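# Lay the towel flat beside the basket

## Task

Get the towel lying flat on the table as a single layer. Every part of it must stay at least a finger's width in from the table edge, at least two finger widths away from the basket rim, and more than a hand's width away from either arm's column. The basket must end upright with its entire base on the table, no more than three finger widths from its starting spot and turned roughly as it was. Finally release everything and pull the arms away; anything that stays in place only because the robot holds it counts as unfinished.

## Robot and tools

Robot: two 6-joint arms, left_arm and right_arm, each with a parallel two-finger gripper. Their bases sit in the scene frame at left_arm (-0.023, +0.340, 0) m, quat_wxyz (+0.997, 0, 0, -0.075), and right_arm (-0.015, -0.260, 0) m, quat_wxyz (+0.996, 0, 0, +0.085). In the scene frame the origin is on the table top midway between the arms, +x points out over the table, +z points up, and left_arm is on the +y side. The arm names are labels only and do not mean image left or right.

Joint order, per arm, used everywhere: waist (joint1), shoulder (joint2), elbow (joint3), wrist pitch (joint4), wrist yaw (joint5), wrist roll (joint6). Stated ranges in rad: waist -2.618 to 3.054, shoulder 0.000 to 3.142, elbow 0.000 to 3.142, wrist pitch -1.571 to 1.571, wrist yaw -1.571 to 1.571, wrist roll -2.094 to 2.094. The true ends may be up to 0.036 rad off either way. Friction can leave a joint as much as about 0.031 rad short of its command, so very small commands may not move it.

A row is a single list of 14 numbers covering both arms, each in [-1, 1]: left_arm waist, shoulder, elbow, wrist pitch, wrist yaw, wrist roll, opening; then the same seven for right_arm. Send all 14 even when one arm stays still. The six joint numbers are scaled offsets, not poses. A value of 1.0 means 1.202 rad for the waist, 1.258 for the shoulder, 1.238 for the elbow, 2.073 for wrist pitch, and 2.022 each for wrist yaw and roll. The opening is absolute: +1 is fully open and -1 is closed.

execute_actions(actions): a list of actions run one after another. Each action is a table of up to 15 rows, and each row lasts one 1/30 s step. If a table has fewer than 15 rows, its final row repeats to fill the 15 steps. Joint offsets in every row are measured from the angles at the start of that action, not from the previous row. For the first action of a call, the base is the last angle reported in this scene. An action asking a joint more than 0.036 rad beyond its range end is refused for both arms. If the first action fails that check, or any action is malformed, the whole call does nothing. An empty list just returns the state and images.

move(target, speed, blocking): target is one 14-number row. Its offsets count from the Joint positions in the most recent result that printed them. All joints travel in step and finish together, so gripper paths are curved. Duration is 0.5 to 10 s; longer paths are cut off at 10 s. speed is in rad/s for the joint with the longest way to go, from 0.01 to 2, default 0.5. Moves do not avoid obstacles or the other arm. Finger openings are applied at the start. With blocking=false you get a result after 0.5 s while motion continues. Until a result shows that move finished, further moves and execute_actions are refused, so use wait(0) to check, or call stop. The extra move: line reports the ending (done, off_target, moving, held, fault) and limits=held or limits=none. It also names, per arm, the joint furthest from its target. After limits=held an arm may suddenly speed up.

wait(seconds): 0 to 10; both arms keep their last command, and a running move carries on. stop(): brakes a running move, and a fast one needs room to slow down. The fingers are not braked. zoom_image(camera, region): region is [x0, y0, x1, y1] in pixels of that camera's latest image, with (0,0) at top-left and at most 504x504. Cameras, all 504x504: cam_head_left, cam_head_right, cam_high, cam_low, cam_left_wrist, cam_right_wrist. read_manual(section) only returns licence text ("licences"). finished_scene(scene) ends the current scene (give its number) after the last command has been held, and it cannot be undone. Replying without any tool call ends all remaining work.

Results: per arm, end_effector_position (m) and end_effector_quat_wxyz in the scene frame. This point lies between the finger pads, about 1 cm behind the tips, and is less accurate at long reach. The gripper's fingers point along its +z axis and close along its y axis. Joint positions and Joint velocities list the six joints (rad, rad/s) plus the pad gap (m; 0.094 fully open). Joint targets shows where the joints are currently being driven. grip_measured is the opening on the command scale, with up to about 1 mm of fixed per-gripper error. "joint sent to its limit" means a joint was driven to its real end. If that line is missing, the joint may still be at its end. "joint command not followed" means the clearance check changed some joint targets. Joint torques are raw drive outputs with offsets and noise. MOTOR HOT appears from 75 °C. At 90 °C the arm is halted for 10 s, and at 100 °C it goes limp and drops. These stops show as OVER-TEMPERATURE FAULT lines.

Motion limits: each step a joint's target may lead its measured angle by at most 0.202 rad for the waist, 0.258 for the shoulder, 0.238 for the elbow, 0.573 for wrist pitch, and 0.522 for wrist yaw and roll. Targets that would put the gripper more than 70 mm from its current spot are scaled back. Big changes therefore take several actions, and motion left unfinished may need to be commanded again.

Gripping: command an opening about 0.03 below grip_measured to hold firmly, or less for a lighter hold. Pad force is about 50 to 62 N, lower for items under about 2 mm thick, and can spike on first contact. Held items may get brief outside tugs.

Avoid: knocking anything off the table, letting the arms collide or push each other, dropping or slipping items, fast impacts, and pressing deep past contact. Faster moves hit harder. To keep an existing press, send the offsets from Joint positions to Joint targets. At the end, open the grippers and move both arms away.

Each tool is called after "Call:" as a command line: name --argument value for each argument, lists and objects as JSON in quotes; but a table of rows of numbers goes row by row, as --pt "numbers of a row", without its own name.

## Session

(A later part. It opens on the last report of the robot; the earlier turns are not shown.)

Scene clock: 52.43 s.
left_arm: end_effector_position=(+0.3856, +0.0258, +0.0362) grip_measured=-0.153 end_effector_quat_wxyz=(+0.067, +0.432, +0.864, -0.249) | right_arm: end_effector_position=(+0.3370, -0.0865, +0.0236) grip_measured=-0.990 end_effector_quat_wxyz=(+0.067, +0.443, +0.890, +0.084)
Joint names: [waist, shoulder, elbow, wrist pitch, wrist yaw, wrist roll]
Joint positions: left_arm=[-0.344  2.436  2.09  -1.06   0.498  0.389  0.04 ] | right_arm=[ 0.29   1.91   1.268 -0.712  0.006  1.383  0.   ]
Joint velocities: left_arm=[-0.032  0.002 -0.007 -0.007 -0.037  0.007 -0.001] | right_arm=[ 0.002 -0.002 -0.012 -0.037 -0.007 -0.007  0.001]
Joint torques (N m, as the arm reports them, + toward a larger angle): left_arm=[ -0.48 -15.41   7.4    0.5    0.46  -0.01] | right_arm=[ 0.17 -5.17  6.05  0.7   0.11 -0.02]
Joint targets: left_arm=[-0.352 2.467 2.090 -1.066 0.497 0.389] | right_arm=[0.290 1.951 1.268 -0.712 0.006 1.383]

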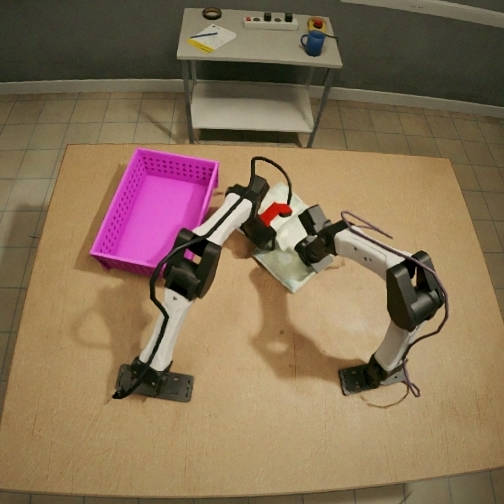

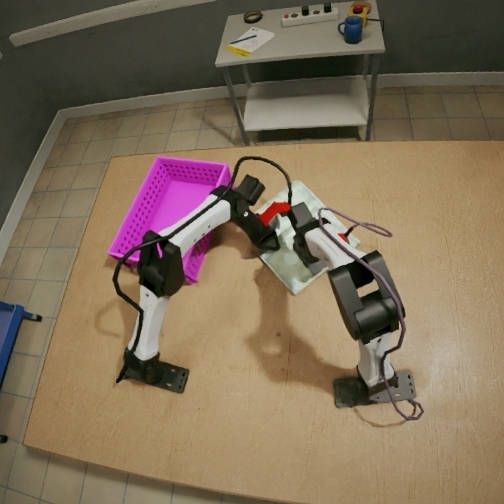

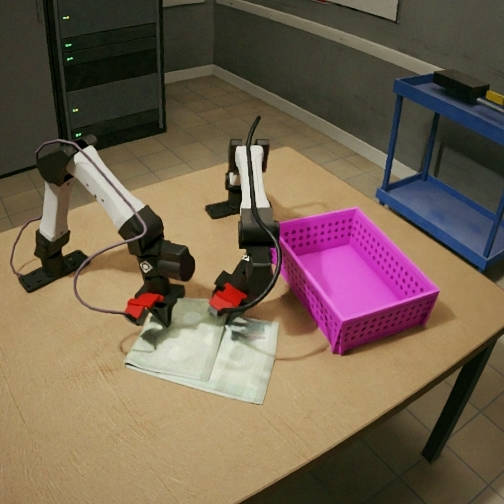

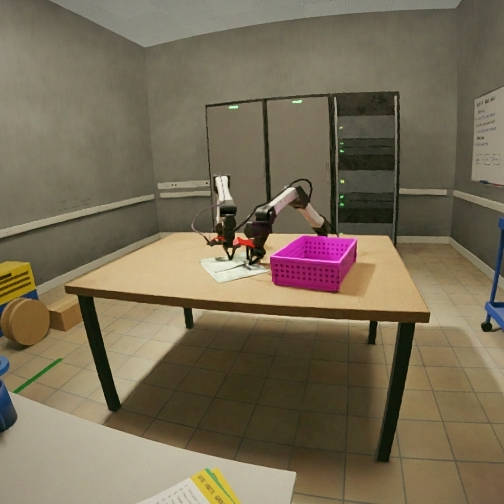

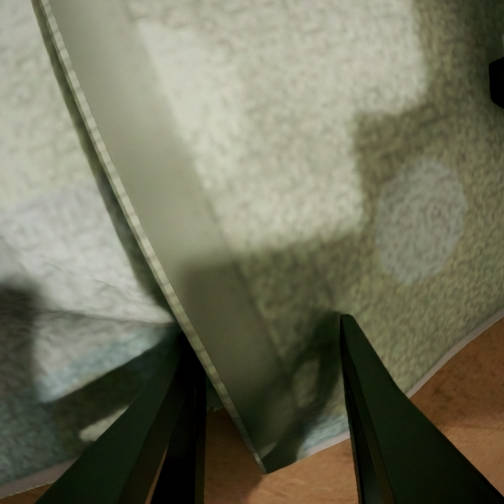

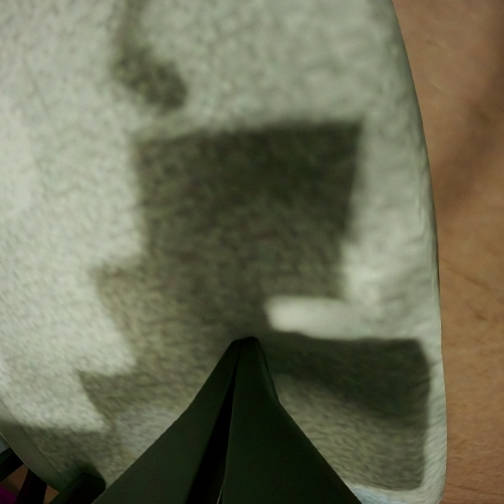

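Call:
execute_actions --actions '[[[-0.006,-0.012,0,0,0,0,-0.15, 0,0.033,0,0,0,0,-1]]]'

Scene clock: 53.33 s.
left_arm: end_effector_position=(+0.3860, +0.0252, +0.0400) grip_measured=-0.153 end_effector_quat_wxyz=(+0.071, +0.433, +0.863, -0.250) | right_arm: end_effector_position=(+0.3370, -0.0865, +0.0236) grip_measured=-0.990 end_effector_quat_wxyz=(+0.067, +0.443, +0.890, +0.084)
Joint names: [waist, shoulder, elbow, wrist pitch, wrist yaw, wrist roll]
Joint positions: left_arm=[-0.345  2.428  2.09  -1.059  0.499  0.389  0.04 ] | right_arm=[ 0.29   1.91   1.268 -0.712  0.006  1.383  0.   ]
Joint velocities: left_arm=[-0.007 -0.007 -0.007 -0.037  0.022 -0.007 -0.   ] | right_arm=[-0.002 -0.017  0.007  0.022  0.022 -0.022 -0.001]
Joint torques (N m, as the arm reports them, + toward a larger angle): left_arm=[ -0.81 -18.78   7.64   0.6    0.44   0.01] | right_arm=[ 0.17 -5.2   6.06  0.7   0.1  -0.02]
Joint targets: left_arm=[-0.352 2.420 2.090 -1.060 0.498 0.389] | right_arm=[0.290 1.951 1.268 -0.712 0.006 1.383]

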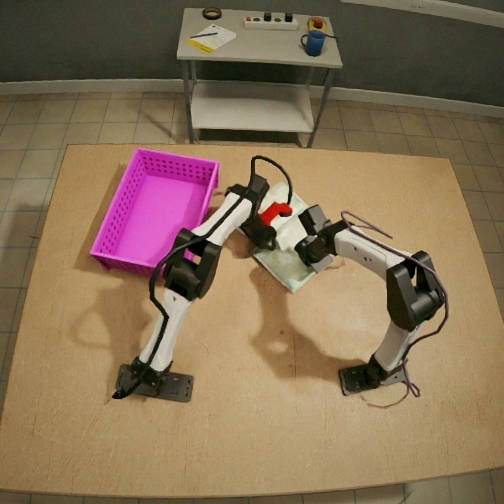

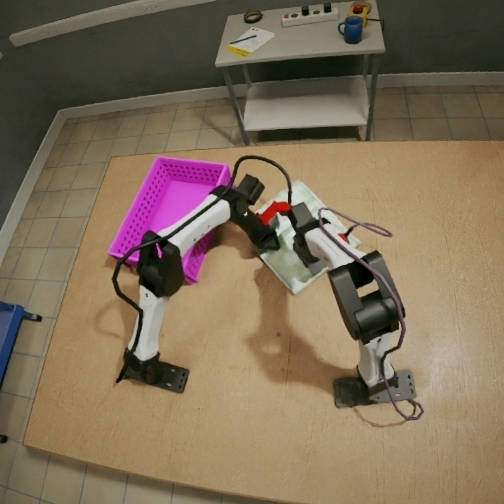

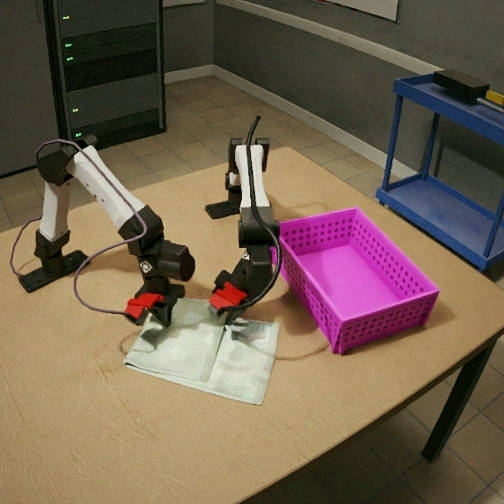

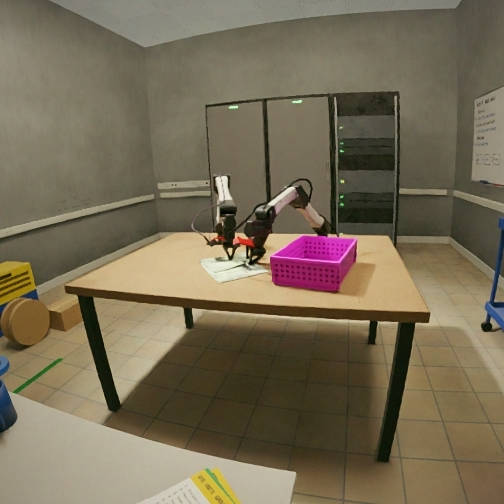

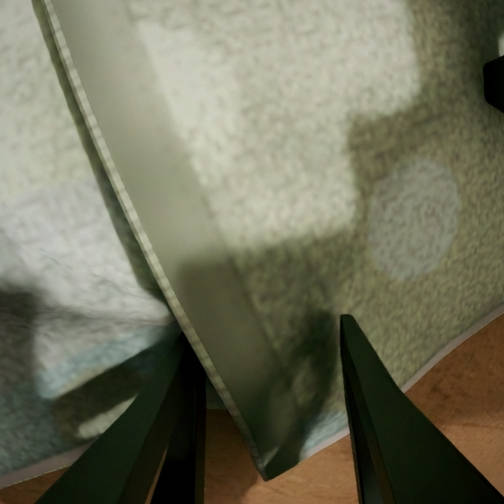

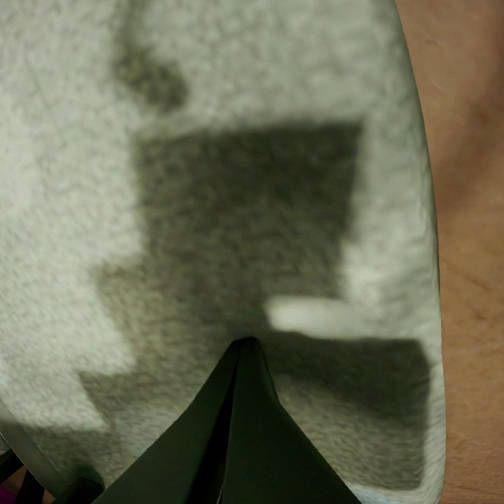

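Now slide a bit further under the hem and close gradually.

Call:
execute_actions --actions '[[[-0.008,0,0,0,0,0,-0.15, 0,0.033,0,0,0,0,-1],[-0.012,0,0,0,0,0,-0.15, 0,0.033,0,0,0,0,-1],[-0.016,0,0,0,0,0,-0.15, 0,0.033,0,0,0,0,-1],[-0.02,0,0,0,0,0,-0.15, 0,0.033,0,0,0,0,-1],[-0.024,0,0,0,0,0,-0.15, 0,0.033,0,0,0,0,-1]],[[0,0,0,0,0,0,-0.25, 0,0.033,0,0,0,0,-1],[0,0,0,0,0,0,-0.35, 0,0.033,0,0,0,0,-1],[0,0,0,0,0,0,-0.45, 0,0.033,0,0,0,0,-1],[0,0,0,0,0,0,-0.55, 0,0.033,0,0,0,0,-1],[0,0,0,0,0,0,-0.65, 0,0.033,0,0,0,0,-1],[0,0,0,0,0,0,-0.75, 0,0.033,0,0,0,0,-1],[0,0,0,0,0,0,-0.85, 0,0.033,0,0,0,0,-1],[0,0,0,0,0,0,-0.95, 0,0.033,0,0,0,0,-1],[0,0,0,0,0,0,-1, 0,0.033,0,0,0,0,-1]]]'

Scene clock: 55.70 s.
left_arm: end_effector_position=(+0.3786, +0.0157, +0.0406) grip_measured=-0.965 end_effector_quat_wxyz=(+0.068, +0.441, +0.858, -0.255) | right_arm: end_effector_position=(+0.3382, -0.0853, +0.0240) grip_measured=-0.990 end_effector_quat_wxyz=(+0.068, +0.443, +0.890, +0.088)
Joint names: [waist, shoulder, elbow, wrist pitch, wrist yaw, wrist roll]
Joint positions: left_arm=[-0.366  2.428  2.09  -1.059  0.507  0.389  0.002] | right_arm=[ 0.29   1.91   1.268 -0.705  0.003  1.383  0.   ]
Joint velocities: left_arm=[ 0.012  0.022  0.002 -0.051  0.037  0.007 -0.001] | right_arm=[-0.012 -0.007 -0.002 -0.022 -0.022 -0.022  0.   ]
Joint torques (N m, as the arm reports them, + toward a larger angle): left_arm=[ -0.21 -18.15   7.59   0.63   0.37  -0.01] | right_arm=[ 0.18 -5.18  6.09  0.65  0.13 -0.02]
Joint targets: left_arm=[-0.366 2.428 2.090 -1.060 0.499 0.389] | right_arm=[0.290 1.951 1.268 -0.712 0.005 1.383]

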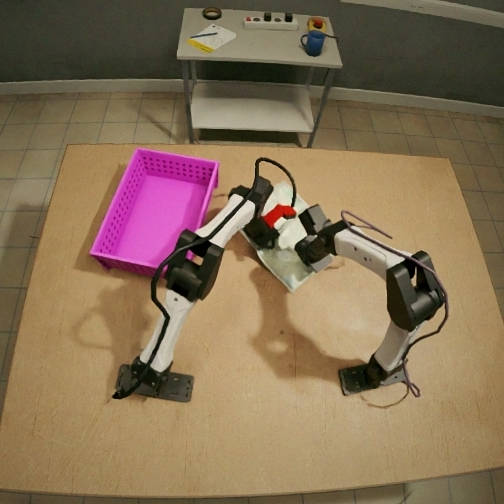

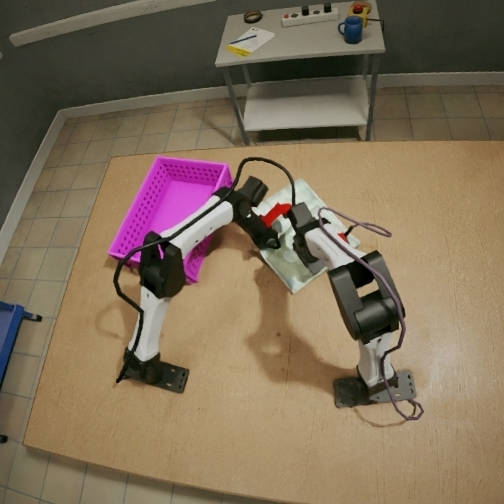

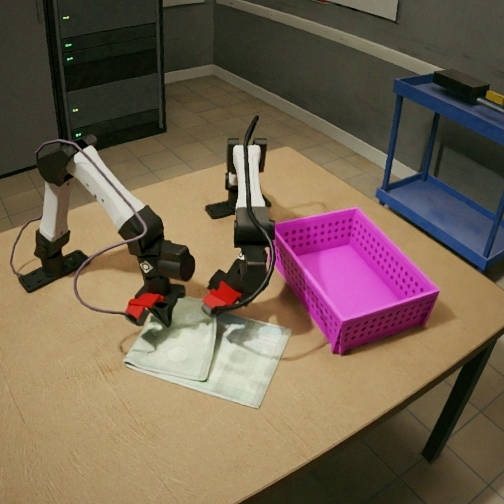

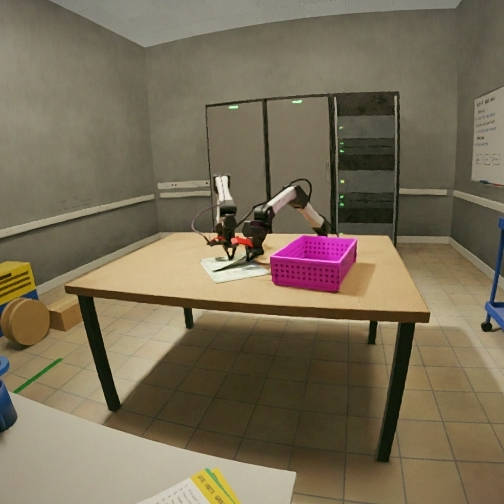

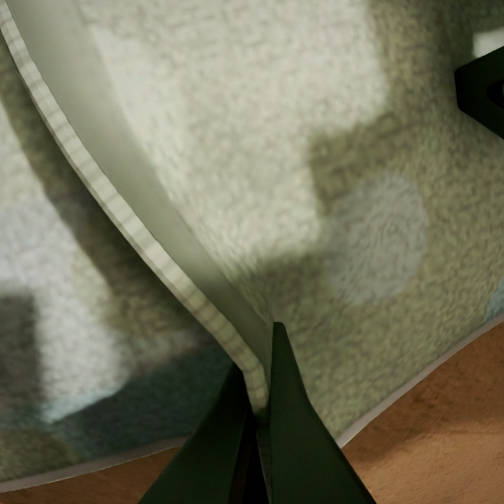

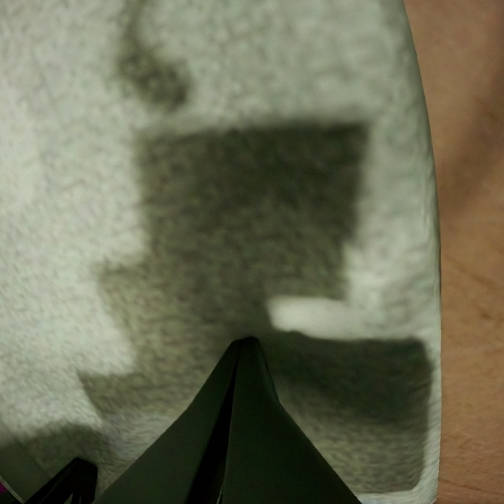

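Call:
move --target '[0,0,0,0,0,0,-1, -0.55,-0.25,0,0,0,0,-1]' --speed 0.8

Call:
move --target '[-0.0904,-0.3293,-0.2159,0.0724,-0.127,-0.089,-1, 0,0,0,0,0,0,-1]' --speed 0.4

Scene clock: 59.17 s.
left_arm: end_effector_position=(+0.3784, +0.0155, +0.0408) grip_measured=-0.965 end_effector_quat_wxyz=(+0.068, +0.441, +0.857, -0.256) | right_arm: end_effector_position=(+0.3805, -0.3411, +0.1407) grip_measured=-0.990 end_effector_quat_wxyz=(+0.218, +0.687, +0.677, +0.145)
Joint names: [waist, shoulder, elbow, wrist pitch, wrist yaw, wrist roll]
Joint positions: left_arm=[-0.366  2.428  2.09  -1.059  0.509  0.389  0.002] | right_arm=[-0.371  1.605  1.268 -0.704  0.003  1.383  0.   ]
Joint velocities: left_arm=[ 0.007 -0.012 -0.012  0.022 -0.022  0.007 -0.   ] | right_arm=[-0.007  0.022 -0.007 -0.037  0.007 -0.007 -0.   ]
Joint torques (N m, as the arm reports them, + toward a larger angle): left_arm=[ -0.13 -18.17   7.47   0.62   0.43   0.  ] | right_arm=[ 0.12 -7.05  7.    1.21  0.09 -0.04]
Joint targets: left_arm=[-0.366 2.428 2.090 -1.059 0.507 0.389] | right_arm=[-0.372 1.596 1.268 -0.705 0.003 1.383]
move: done; limits=none; left_arm: farthest joint: the wrist yaw, 0.002 radians from its target (0.000 radians at the start); right_arm: farthest joint: the shoulder, 0.009 radians from its target (0.314 radians at the start)

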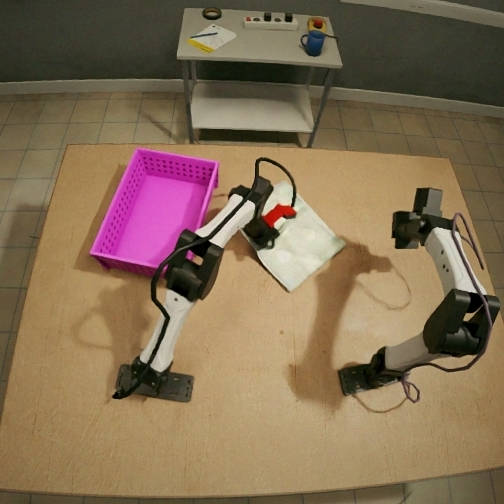

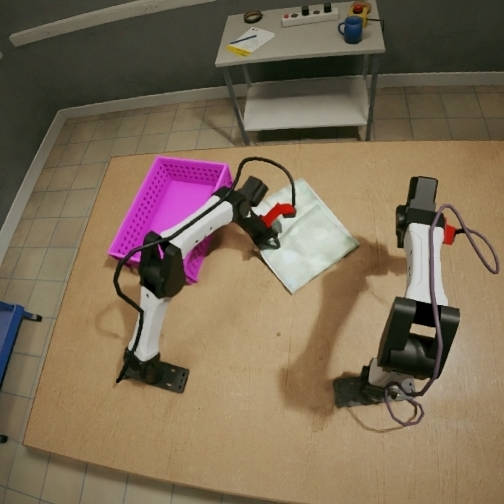

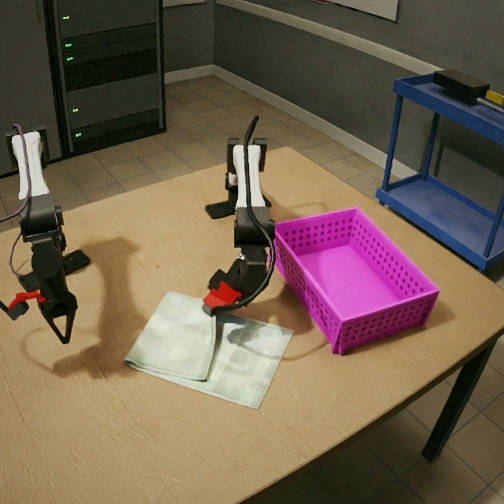

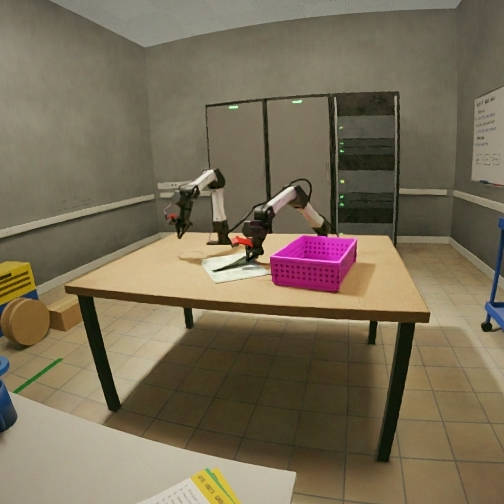

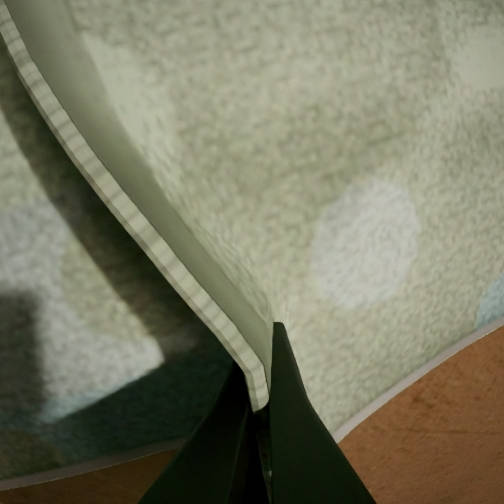

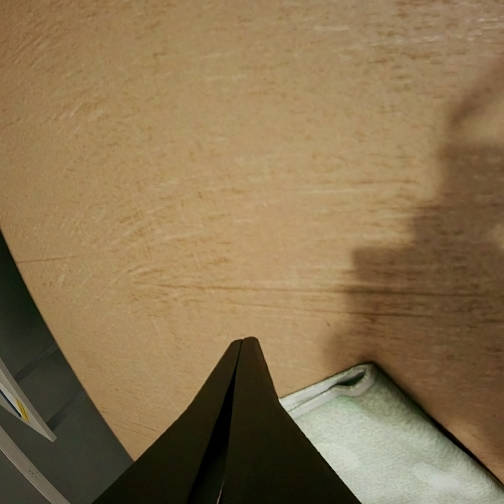

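Scene clock: 60.90 s.
left_arm: end_effector_position=(+0.3557, +0.0154, +0.1569) grip_measured=-0.965 end_effector_quat_wxyz=(+0.205, +0.420, +0.867, -0.172) | right_arm: end_effector_position=(+0.3805, -0.3411, +0.1407) grip_measured=-0.990 end_effector_quat_wxyz=(+0.218, +0.687, +0.677, +0.145)
Joint names: [waist, shoulder, elbow, wrist pitch, wrist yaw, wrist roll]
Joint positions: left_arm=[-0.468  2.019  1.851 -0.924  0.263  0.22   0.002] | right_arm=[-0.371  1.605  1.268 -0.704  0.003  1.383  0.   ]
Joint velocities: left_arm=[-0.012  0.012 -0.032 -0.022 -0.037 -0.022  0.001] | right_arm=[-0.007 -0.007 -0.002 -0.037 -0.007 -0.007 -0.001]
Joint torques (N m, as the arm reports them, + toward a larger angle): left_arm=[ -0.76 -15.37   5.58   1.3    0.17  -0.11] | right_arm=[ 0.15 -6.39  6.96  1.22  0.09 -0.04]
Joint targets: left_arm=[-0.475 2.014 1.823 -0.909 0.252 0.209] | right_arm=[-0.371 1.605 1.268 -0.704 0.003 1.383]
move: off_target (left_arm); limits=none; left_arm: farthest joint: the elbow, 0.029 radians from its target (0.267 radians at the start); right_arm: farthest joint: the waist, 0.000 radians from its target (0.000 radians at the start)

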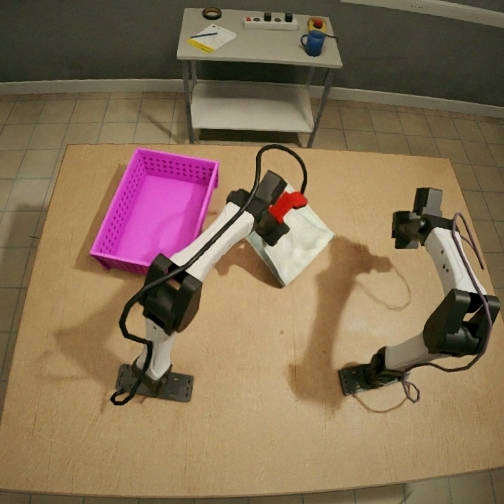

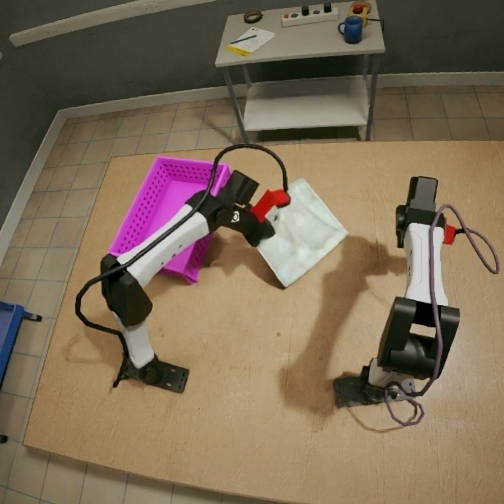

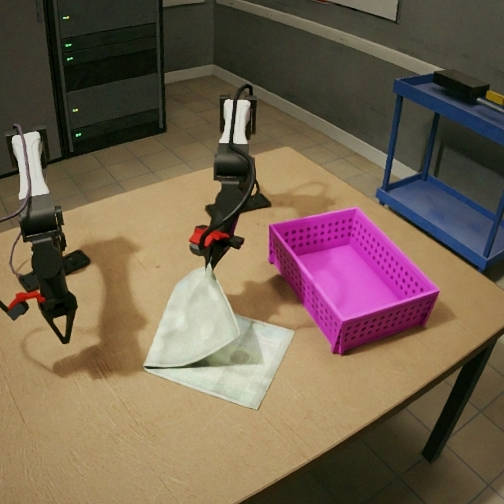

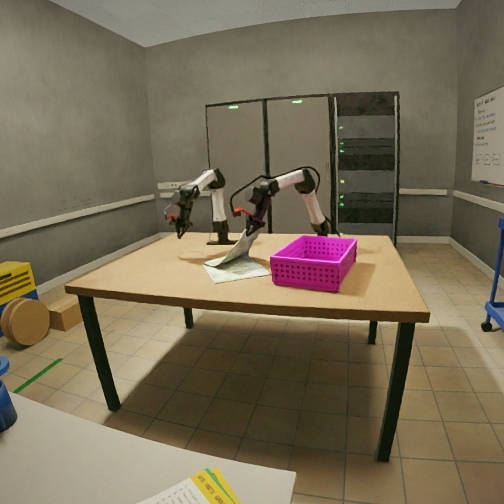

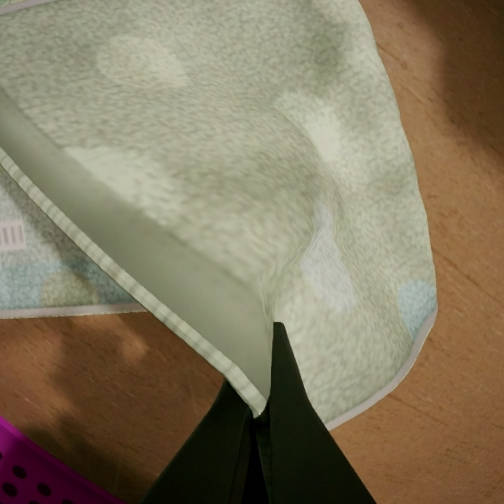

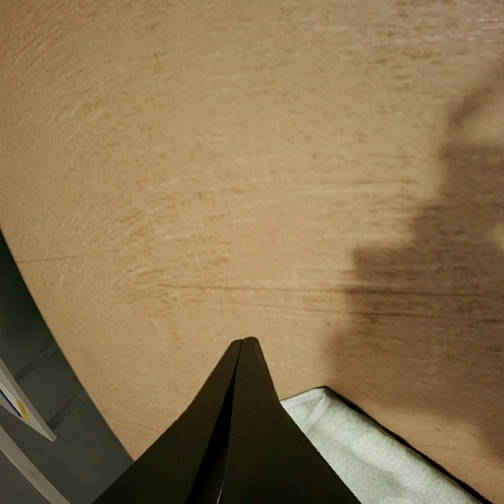

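Call:
move --target '[-0.2788,0.011,0.1286,-0.0738,-0.130,-0.168,-1, 0,0,0,0,0,0,-1]' --speed 0.4

Scene clock: 63.57 s.
left_arm: end_effector_position=(+0.2625, -0.0667, +0.1886) grip_measured=-0.965 end_effector_quat_wxyz=(+0.207, +0.399, +0.884, -0.128) | right_arm: end_effector_position=(+0.3805, -0.3411, +0.1407) grip_measured=-0.990 end_effector_quat_wxyz=(+0.218, +0.687, +0.677, +0.145)
Joint names: [waist, shoulder, elbow, wrist pitch, wrist yaw, wrist roll]
Joint positions: left_arm=[-0.804  2.019  1.994 -1.055  0.012 -0.109  0.002] | right_arm=[-0.371  1.605  1.268 -0.704  0.003  1.383  0.   ]
Joint velocities: left_arm=[ 0.012  0.007  0.007 -0.037 -0.022  0.022 -0.001] | right_arm=[ 0.002  0.002  0.012 -0.051  0.051 -0.095 -0.   ]
Joint torques (N m, as the arm reports them, + toward a larger angle): left_arm=[ -0.06 -13.66   9.28   1.07   0.06  -0.14] | right_arm=[ 0.16 -6.4   7.02  1.22  0.09 -0.05]
Joint targets: left_arm=[-0.803 2.033 2.011 -1.077 0.001 -0.120] | right_arm=[-0.371 1.605 1.268 -0.704 0.003 1.383]
move: off_target (left_arm); limits=none; left_arm: farthest joint: the wrist pitch, 0.022 radians from its target (0.153 radians at the start); right_arm: farthest joint: the waist, 0.000 radians from its target (0.000 radians at the start)

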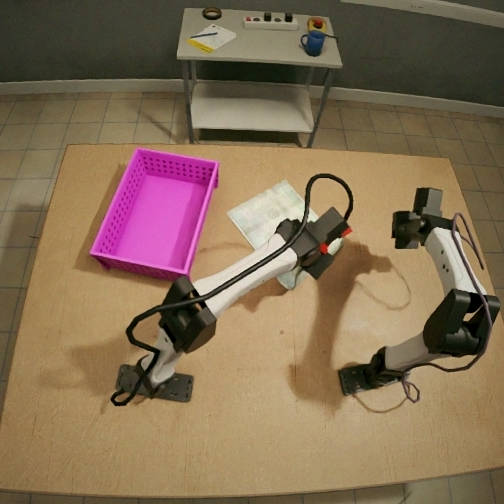

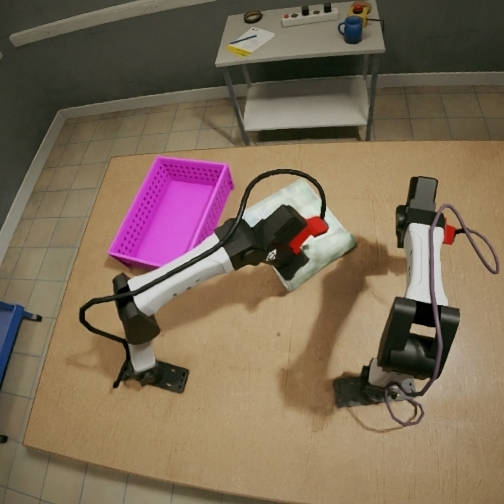

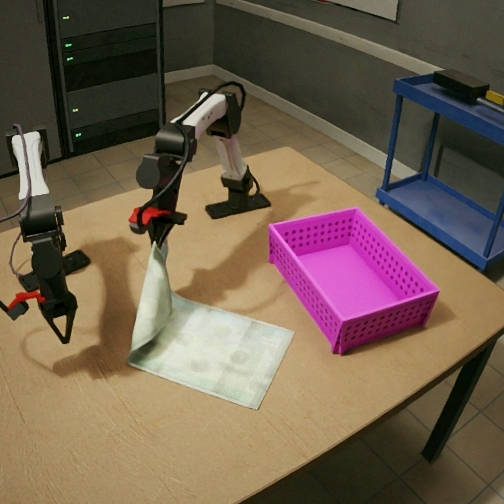

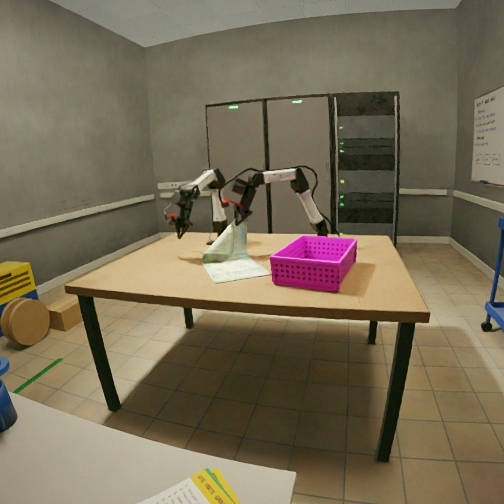

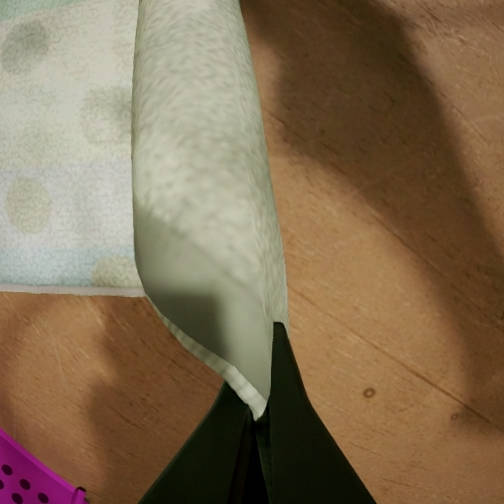

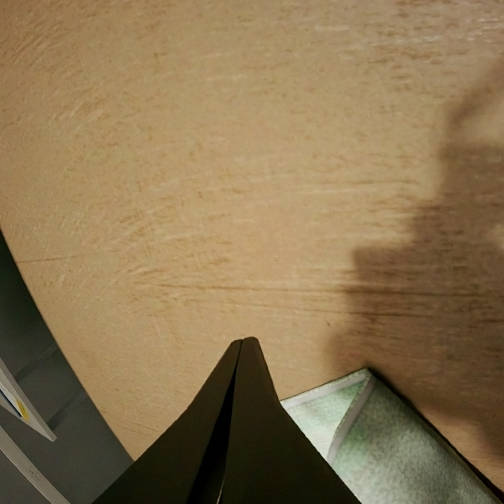

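Call:
zoom_image --camera "cam_high" --region '[60, 200, 300, 420]'

Call:
zoom_image --camera "cam_low" --region '[150, 160, 310, 300]'

Region (60, 200, 300, 420) of cam_high's 504x504 image, scaled by 2.100, with more detail than that image has; it fills the top 462 rows of this view, and the rest is white.

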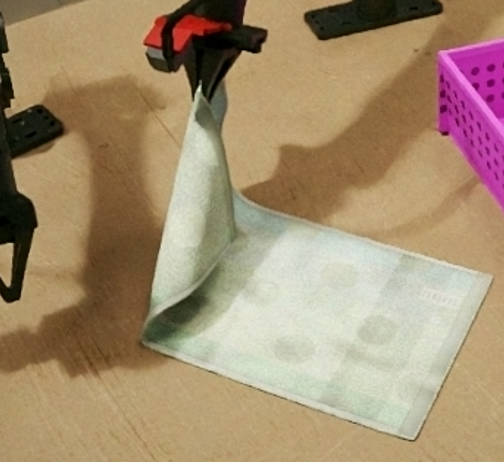

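Region (150, 160, 310, 300) of cam_low's 504x504 image, scaled by 3.150, with more detail than that image has; it fills the top 441 rows of this view, and the rest is white.

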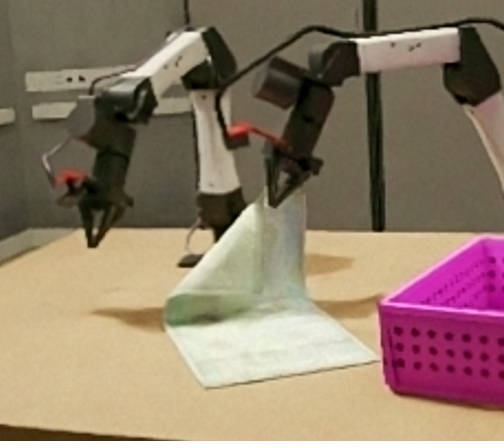

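Call:
move --target '[-0.3867,0.165,-0.2956,0.3152,-0.2532,-0.2354,-1, 0,0,0,0,0,0,-1]' --speed 0.5

Scene clock: 71.67 s.
left_arm: end_effector_position=(+0.1383, -0.1852, +0.0599) grip_measured=-0.965 end_effector_quat_wxyz=(+0.350, +0.316, +0.875, -0.113) | right_arm: end_effector_position=(+0.3805, -0.3411, +0.1407) grip_measured=-0.990 end_effector_quat_wxyz=(+0.218, +0.687, +0.677, +0.145)
Joint names: [waist, shoulder, elbow, wrist pitch, wrist yaw, wrist roll]
Joint positions: left_arm=[-1.27   2.208  1.648 -0.415 -0.49  -0.574  0.002] | right_arm=[-0.371  1.605  1.268 -0.704  0.003  1.383  0.   ]
Joint velocities: left_arm=[-0.007 -0.007 -0.007 -0.022 -0.007 -0.007 -0.001] | right_arm=[-0.002 -0.002  0.007 -0.051 -0.051  0.022 -0.001]
Joint torques (N m, as the arm reports them, + toward a larger angle): left_arm=[ -0.07 -15.03   6.25   1.47  -0.24  -0.18] | right_arm=[ 0.18 -6.38  6.99  1.22  0.09 -0.04]
Joint targets: left_arm=[-1.269 2.226 1.628 -0.401 -0.500 -0.585] | right_arm=[-0.371 1.605 1.268 -0.704 0.003 1.383]
move: done; limits=none; left_arm: farthest joint: the elbow, 0.020 radians from its target (0.366 radians at the start); right_arm: farthest joint: the waist, 0.000 radians from its target (0.000 radians at the start)

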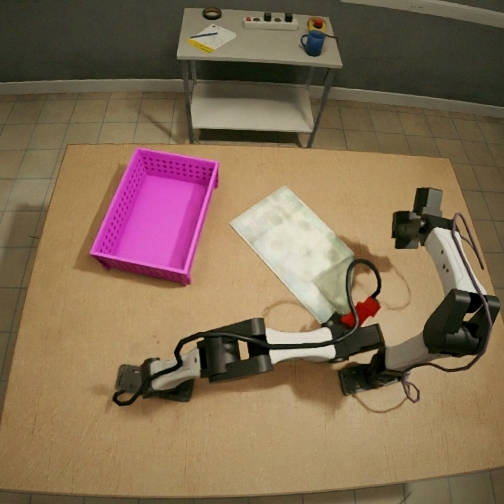

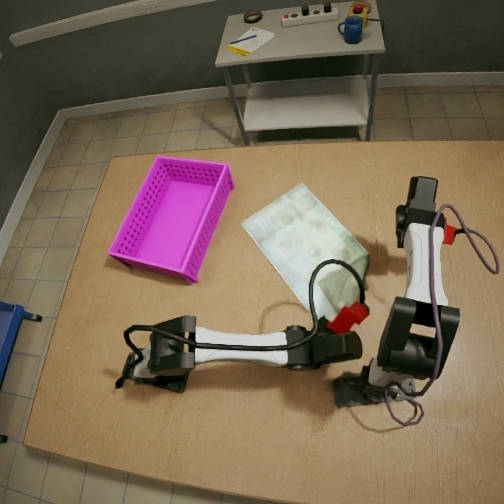

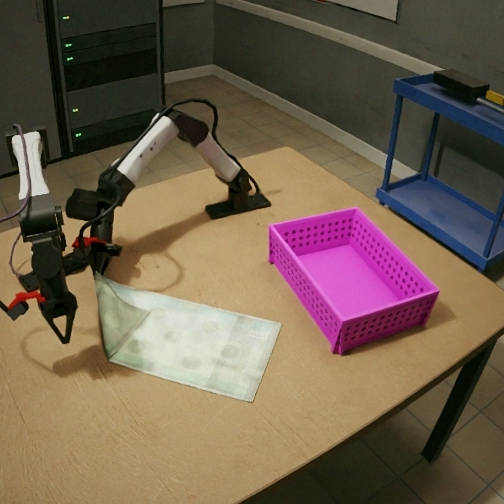

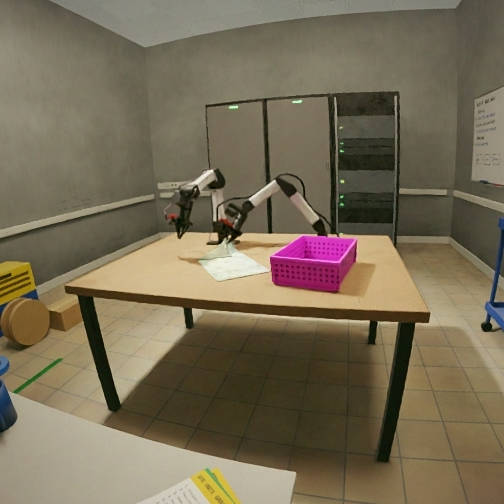

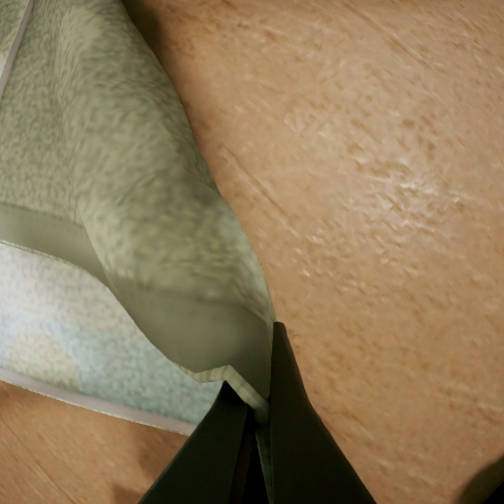

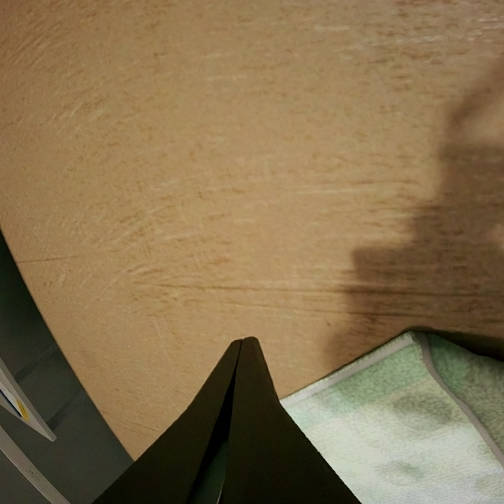

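Call:
move --target '[0,0.055,0,0,0,0,-1, 0,0,0,0,0,0,-1]' --speed 0.3

Call:
execute_actions --actions '[[[0,0,0,0,0,0,-0.2, 0,0,0,0,0,0,-1]],[[0,-0.08,0,0,0,0,-0.2, 0,0,0,0,0,0,-1]]]'

Scene clock: 74.27 s.
left_arm: end_effector_position=(+0.1379, -0.1822, +0.0355) grip_measured=-0.965 end_effector_quat_wxyz=(+0.339, +0.323, +0.878, -0.095) | right_arm: end_effector_position=(+0.3805, -0.3411, +0.1407) grip_measured=-0.990 end_effector_quat_wxyz=(+0.218, +0.687, +0.677, +0.145)
Joint names: [waist, shoulder, elbow, wrist pitch, wrist yaw, wrist roll]
Joint positions: left_arm=[-1.27   2.255  1.648 -0.414 -0.491 -0.575  0.002] | right_arm=[-0.371  1.605  1.268 -0.704  0.003  1.383  0.   ]
Joint velocities: left_arm=[-0.012  0.007 -0.002 -0.037 -0.007  0.022  0.   ] | right_arm=[ 0.002 -0.007  0.002  0.022  0.007 -0.007 -0.002]
Joint torques (N m, as the arm reports them, + toward a larger angle): left_arm=[ -0.12 -15.     7.58   1.3   -0.14  -0.04] | right_arm=[ 0.16 -6.38  6.99  1.22  0.09 -0.04]
Joint targets: left_arm=[-1.270 2.277 1.648 -0.415 -0.490 -0.574] | right_arm=[-0.371 1.605 1.268 -0.704 0.003 1.383]
move: off_target (left_arm); limits=none; left_arm: farthest joint: the shoulder, 0.023 radians from its target (0.070 radians at the start); right_arm: farthest joint: the waist, 0.000 radians from its target (0.000 radians at the start)

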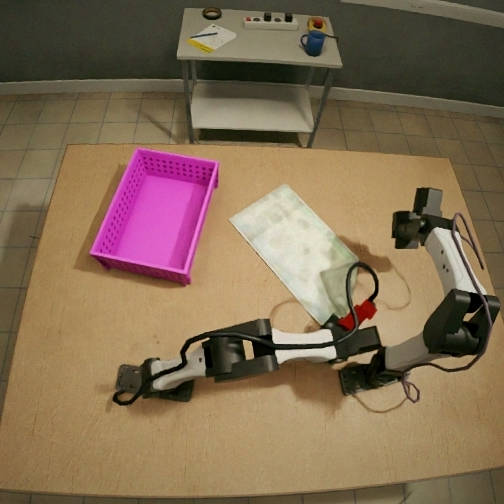

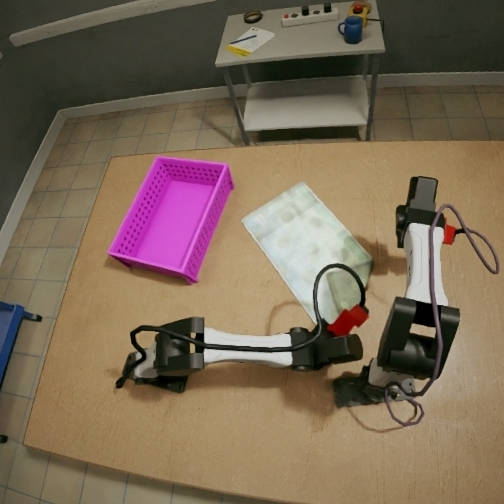

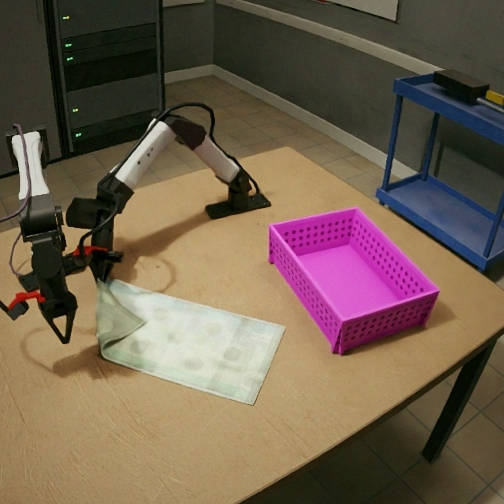

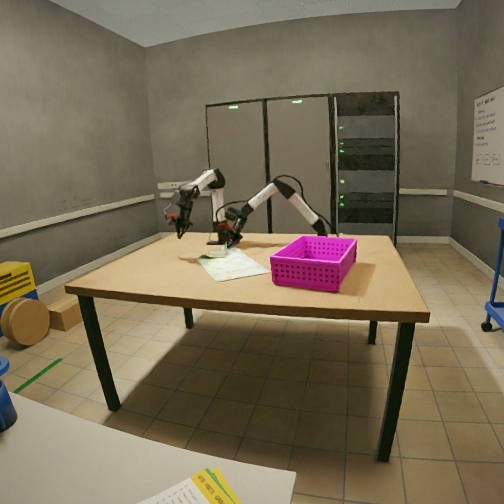

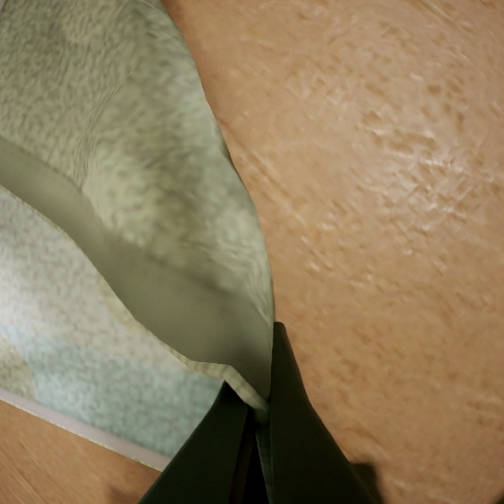

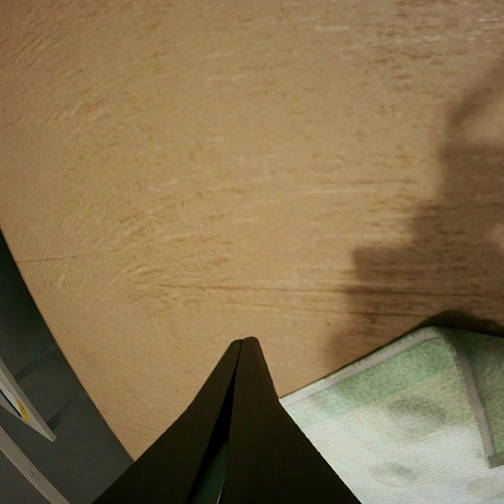

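Scene clock: 75.27 s.
left_arm: end_effector_position=(+0.1388, -0.1882, +0.0948) grip_measured=-0.203 end_effector_quat_wxyz=(+0.365, +0.304, +0.868, -0.142) | right_arm: end_effector_position=(+0.3805, -0.3411, +0.1407) grip_measured=-0.990 end_effector_quat_wxyz=(+0.218, +0.687, +0.677, +0.145)
Joint names: [waist, shoulder, elbow, wrist pitch, wrist yaw, wrist roll]
Joint positions: left_arm=[-1.27   2.142  1.647 -0.409 -0.491 -0.575  0.037] | right_arm=[-0.371  1.605  1.268 -0.704  0.003  1.383  0.   ]
Joint velocities: left_arm=[ 0.022  0.007 -0.012  0.007 -0.022  0.022  0.001] | right_arm=[ 0.012  0.022 -0.002  0.022  0.007 -0.051  0.001]
Joint torques (N m, as the arm reports them, + toward a larger angle): left_arm=[ -0.19 -15.13   8.2    1.35  -0.19  -0.03] | right_arm=[ 0.15 -6.38  6.99  1.22  0.09 -0.05]
Joint targets: left_arm=[-1.270 2.154 1.648 -0.414 -0.491 -0.575] | right_arm=[-0.371 1.605 1.268 -0.704 0.003 1.383]

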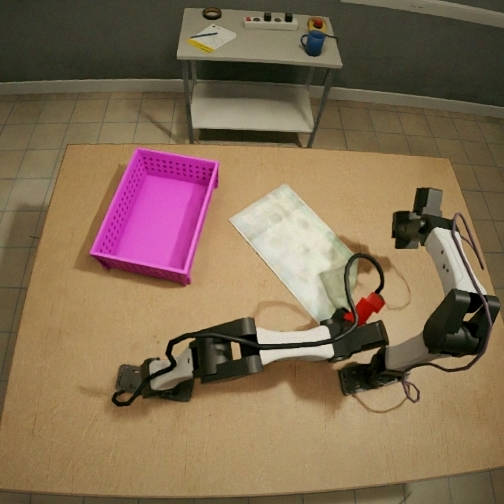

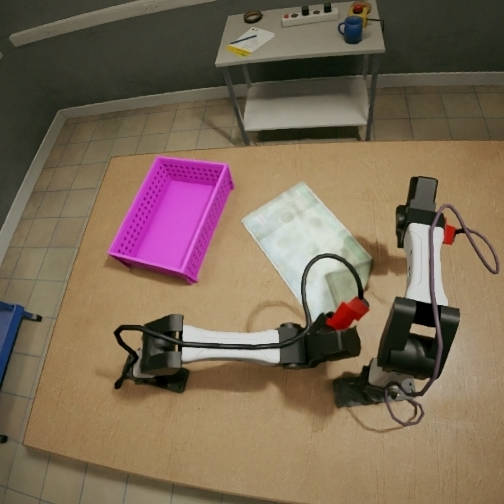

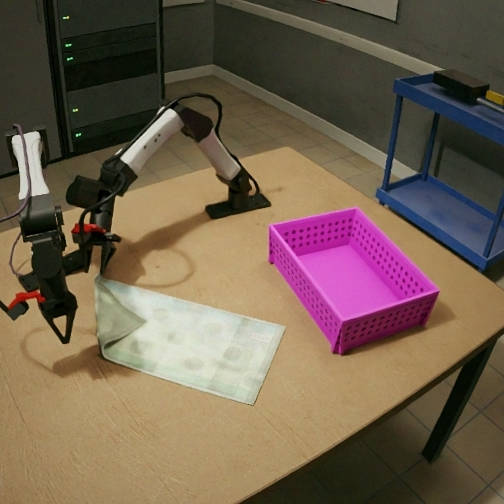

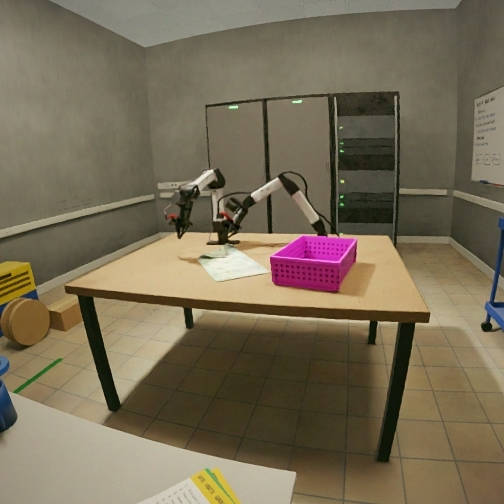

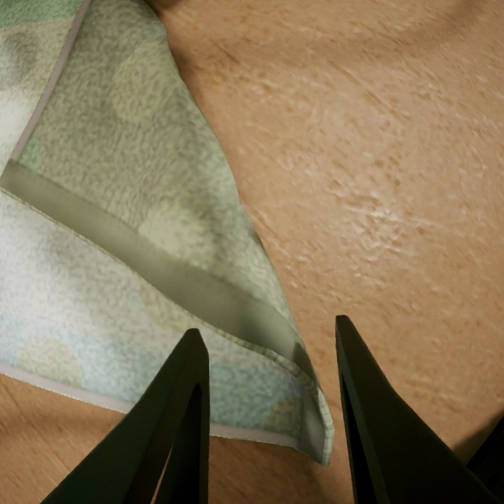

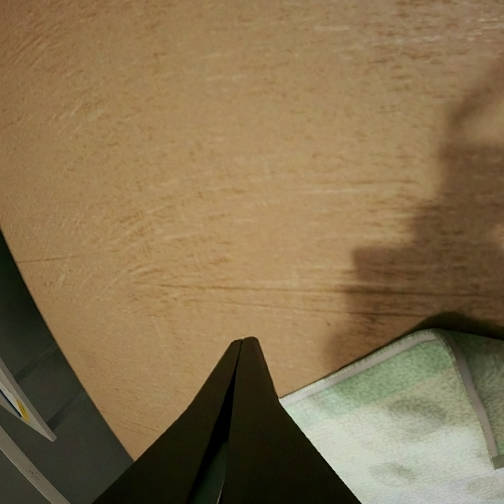

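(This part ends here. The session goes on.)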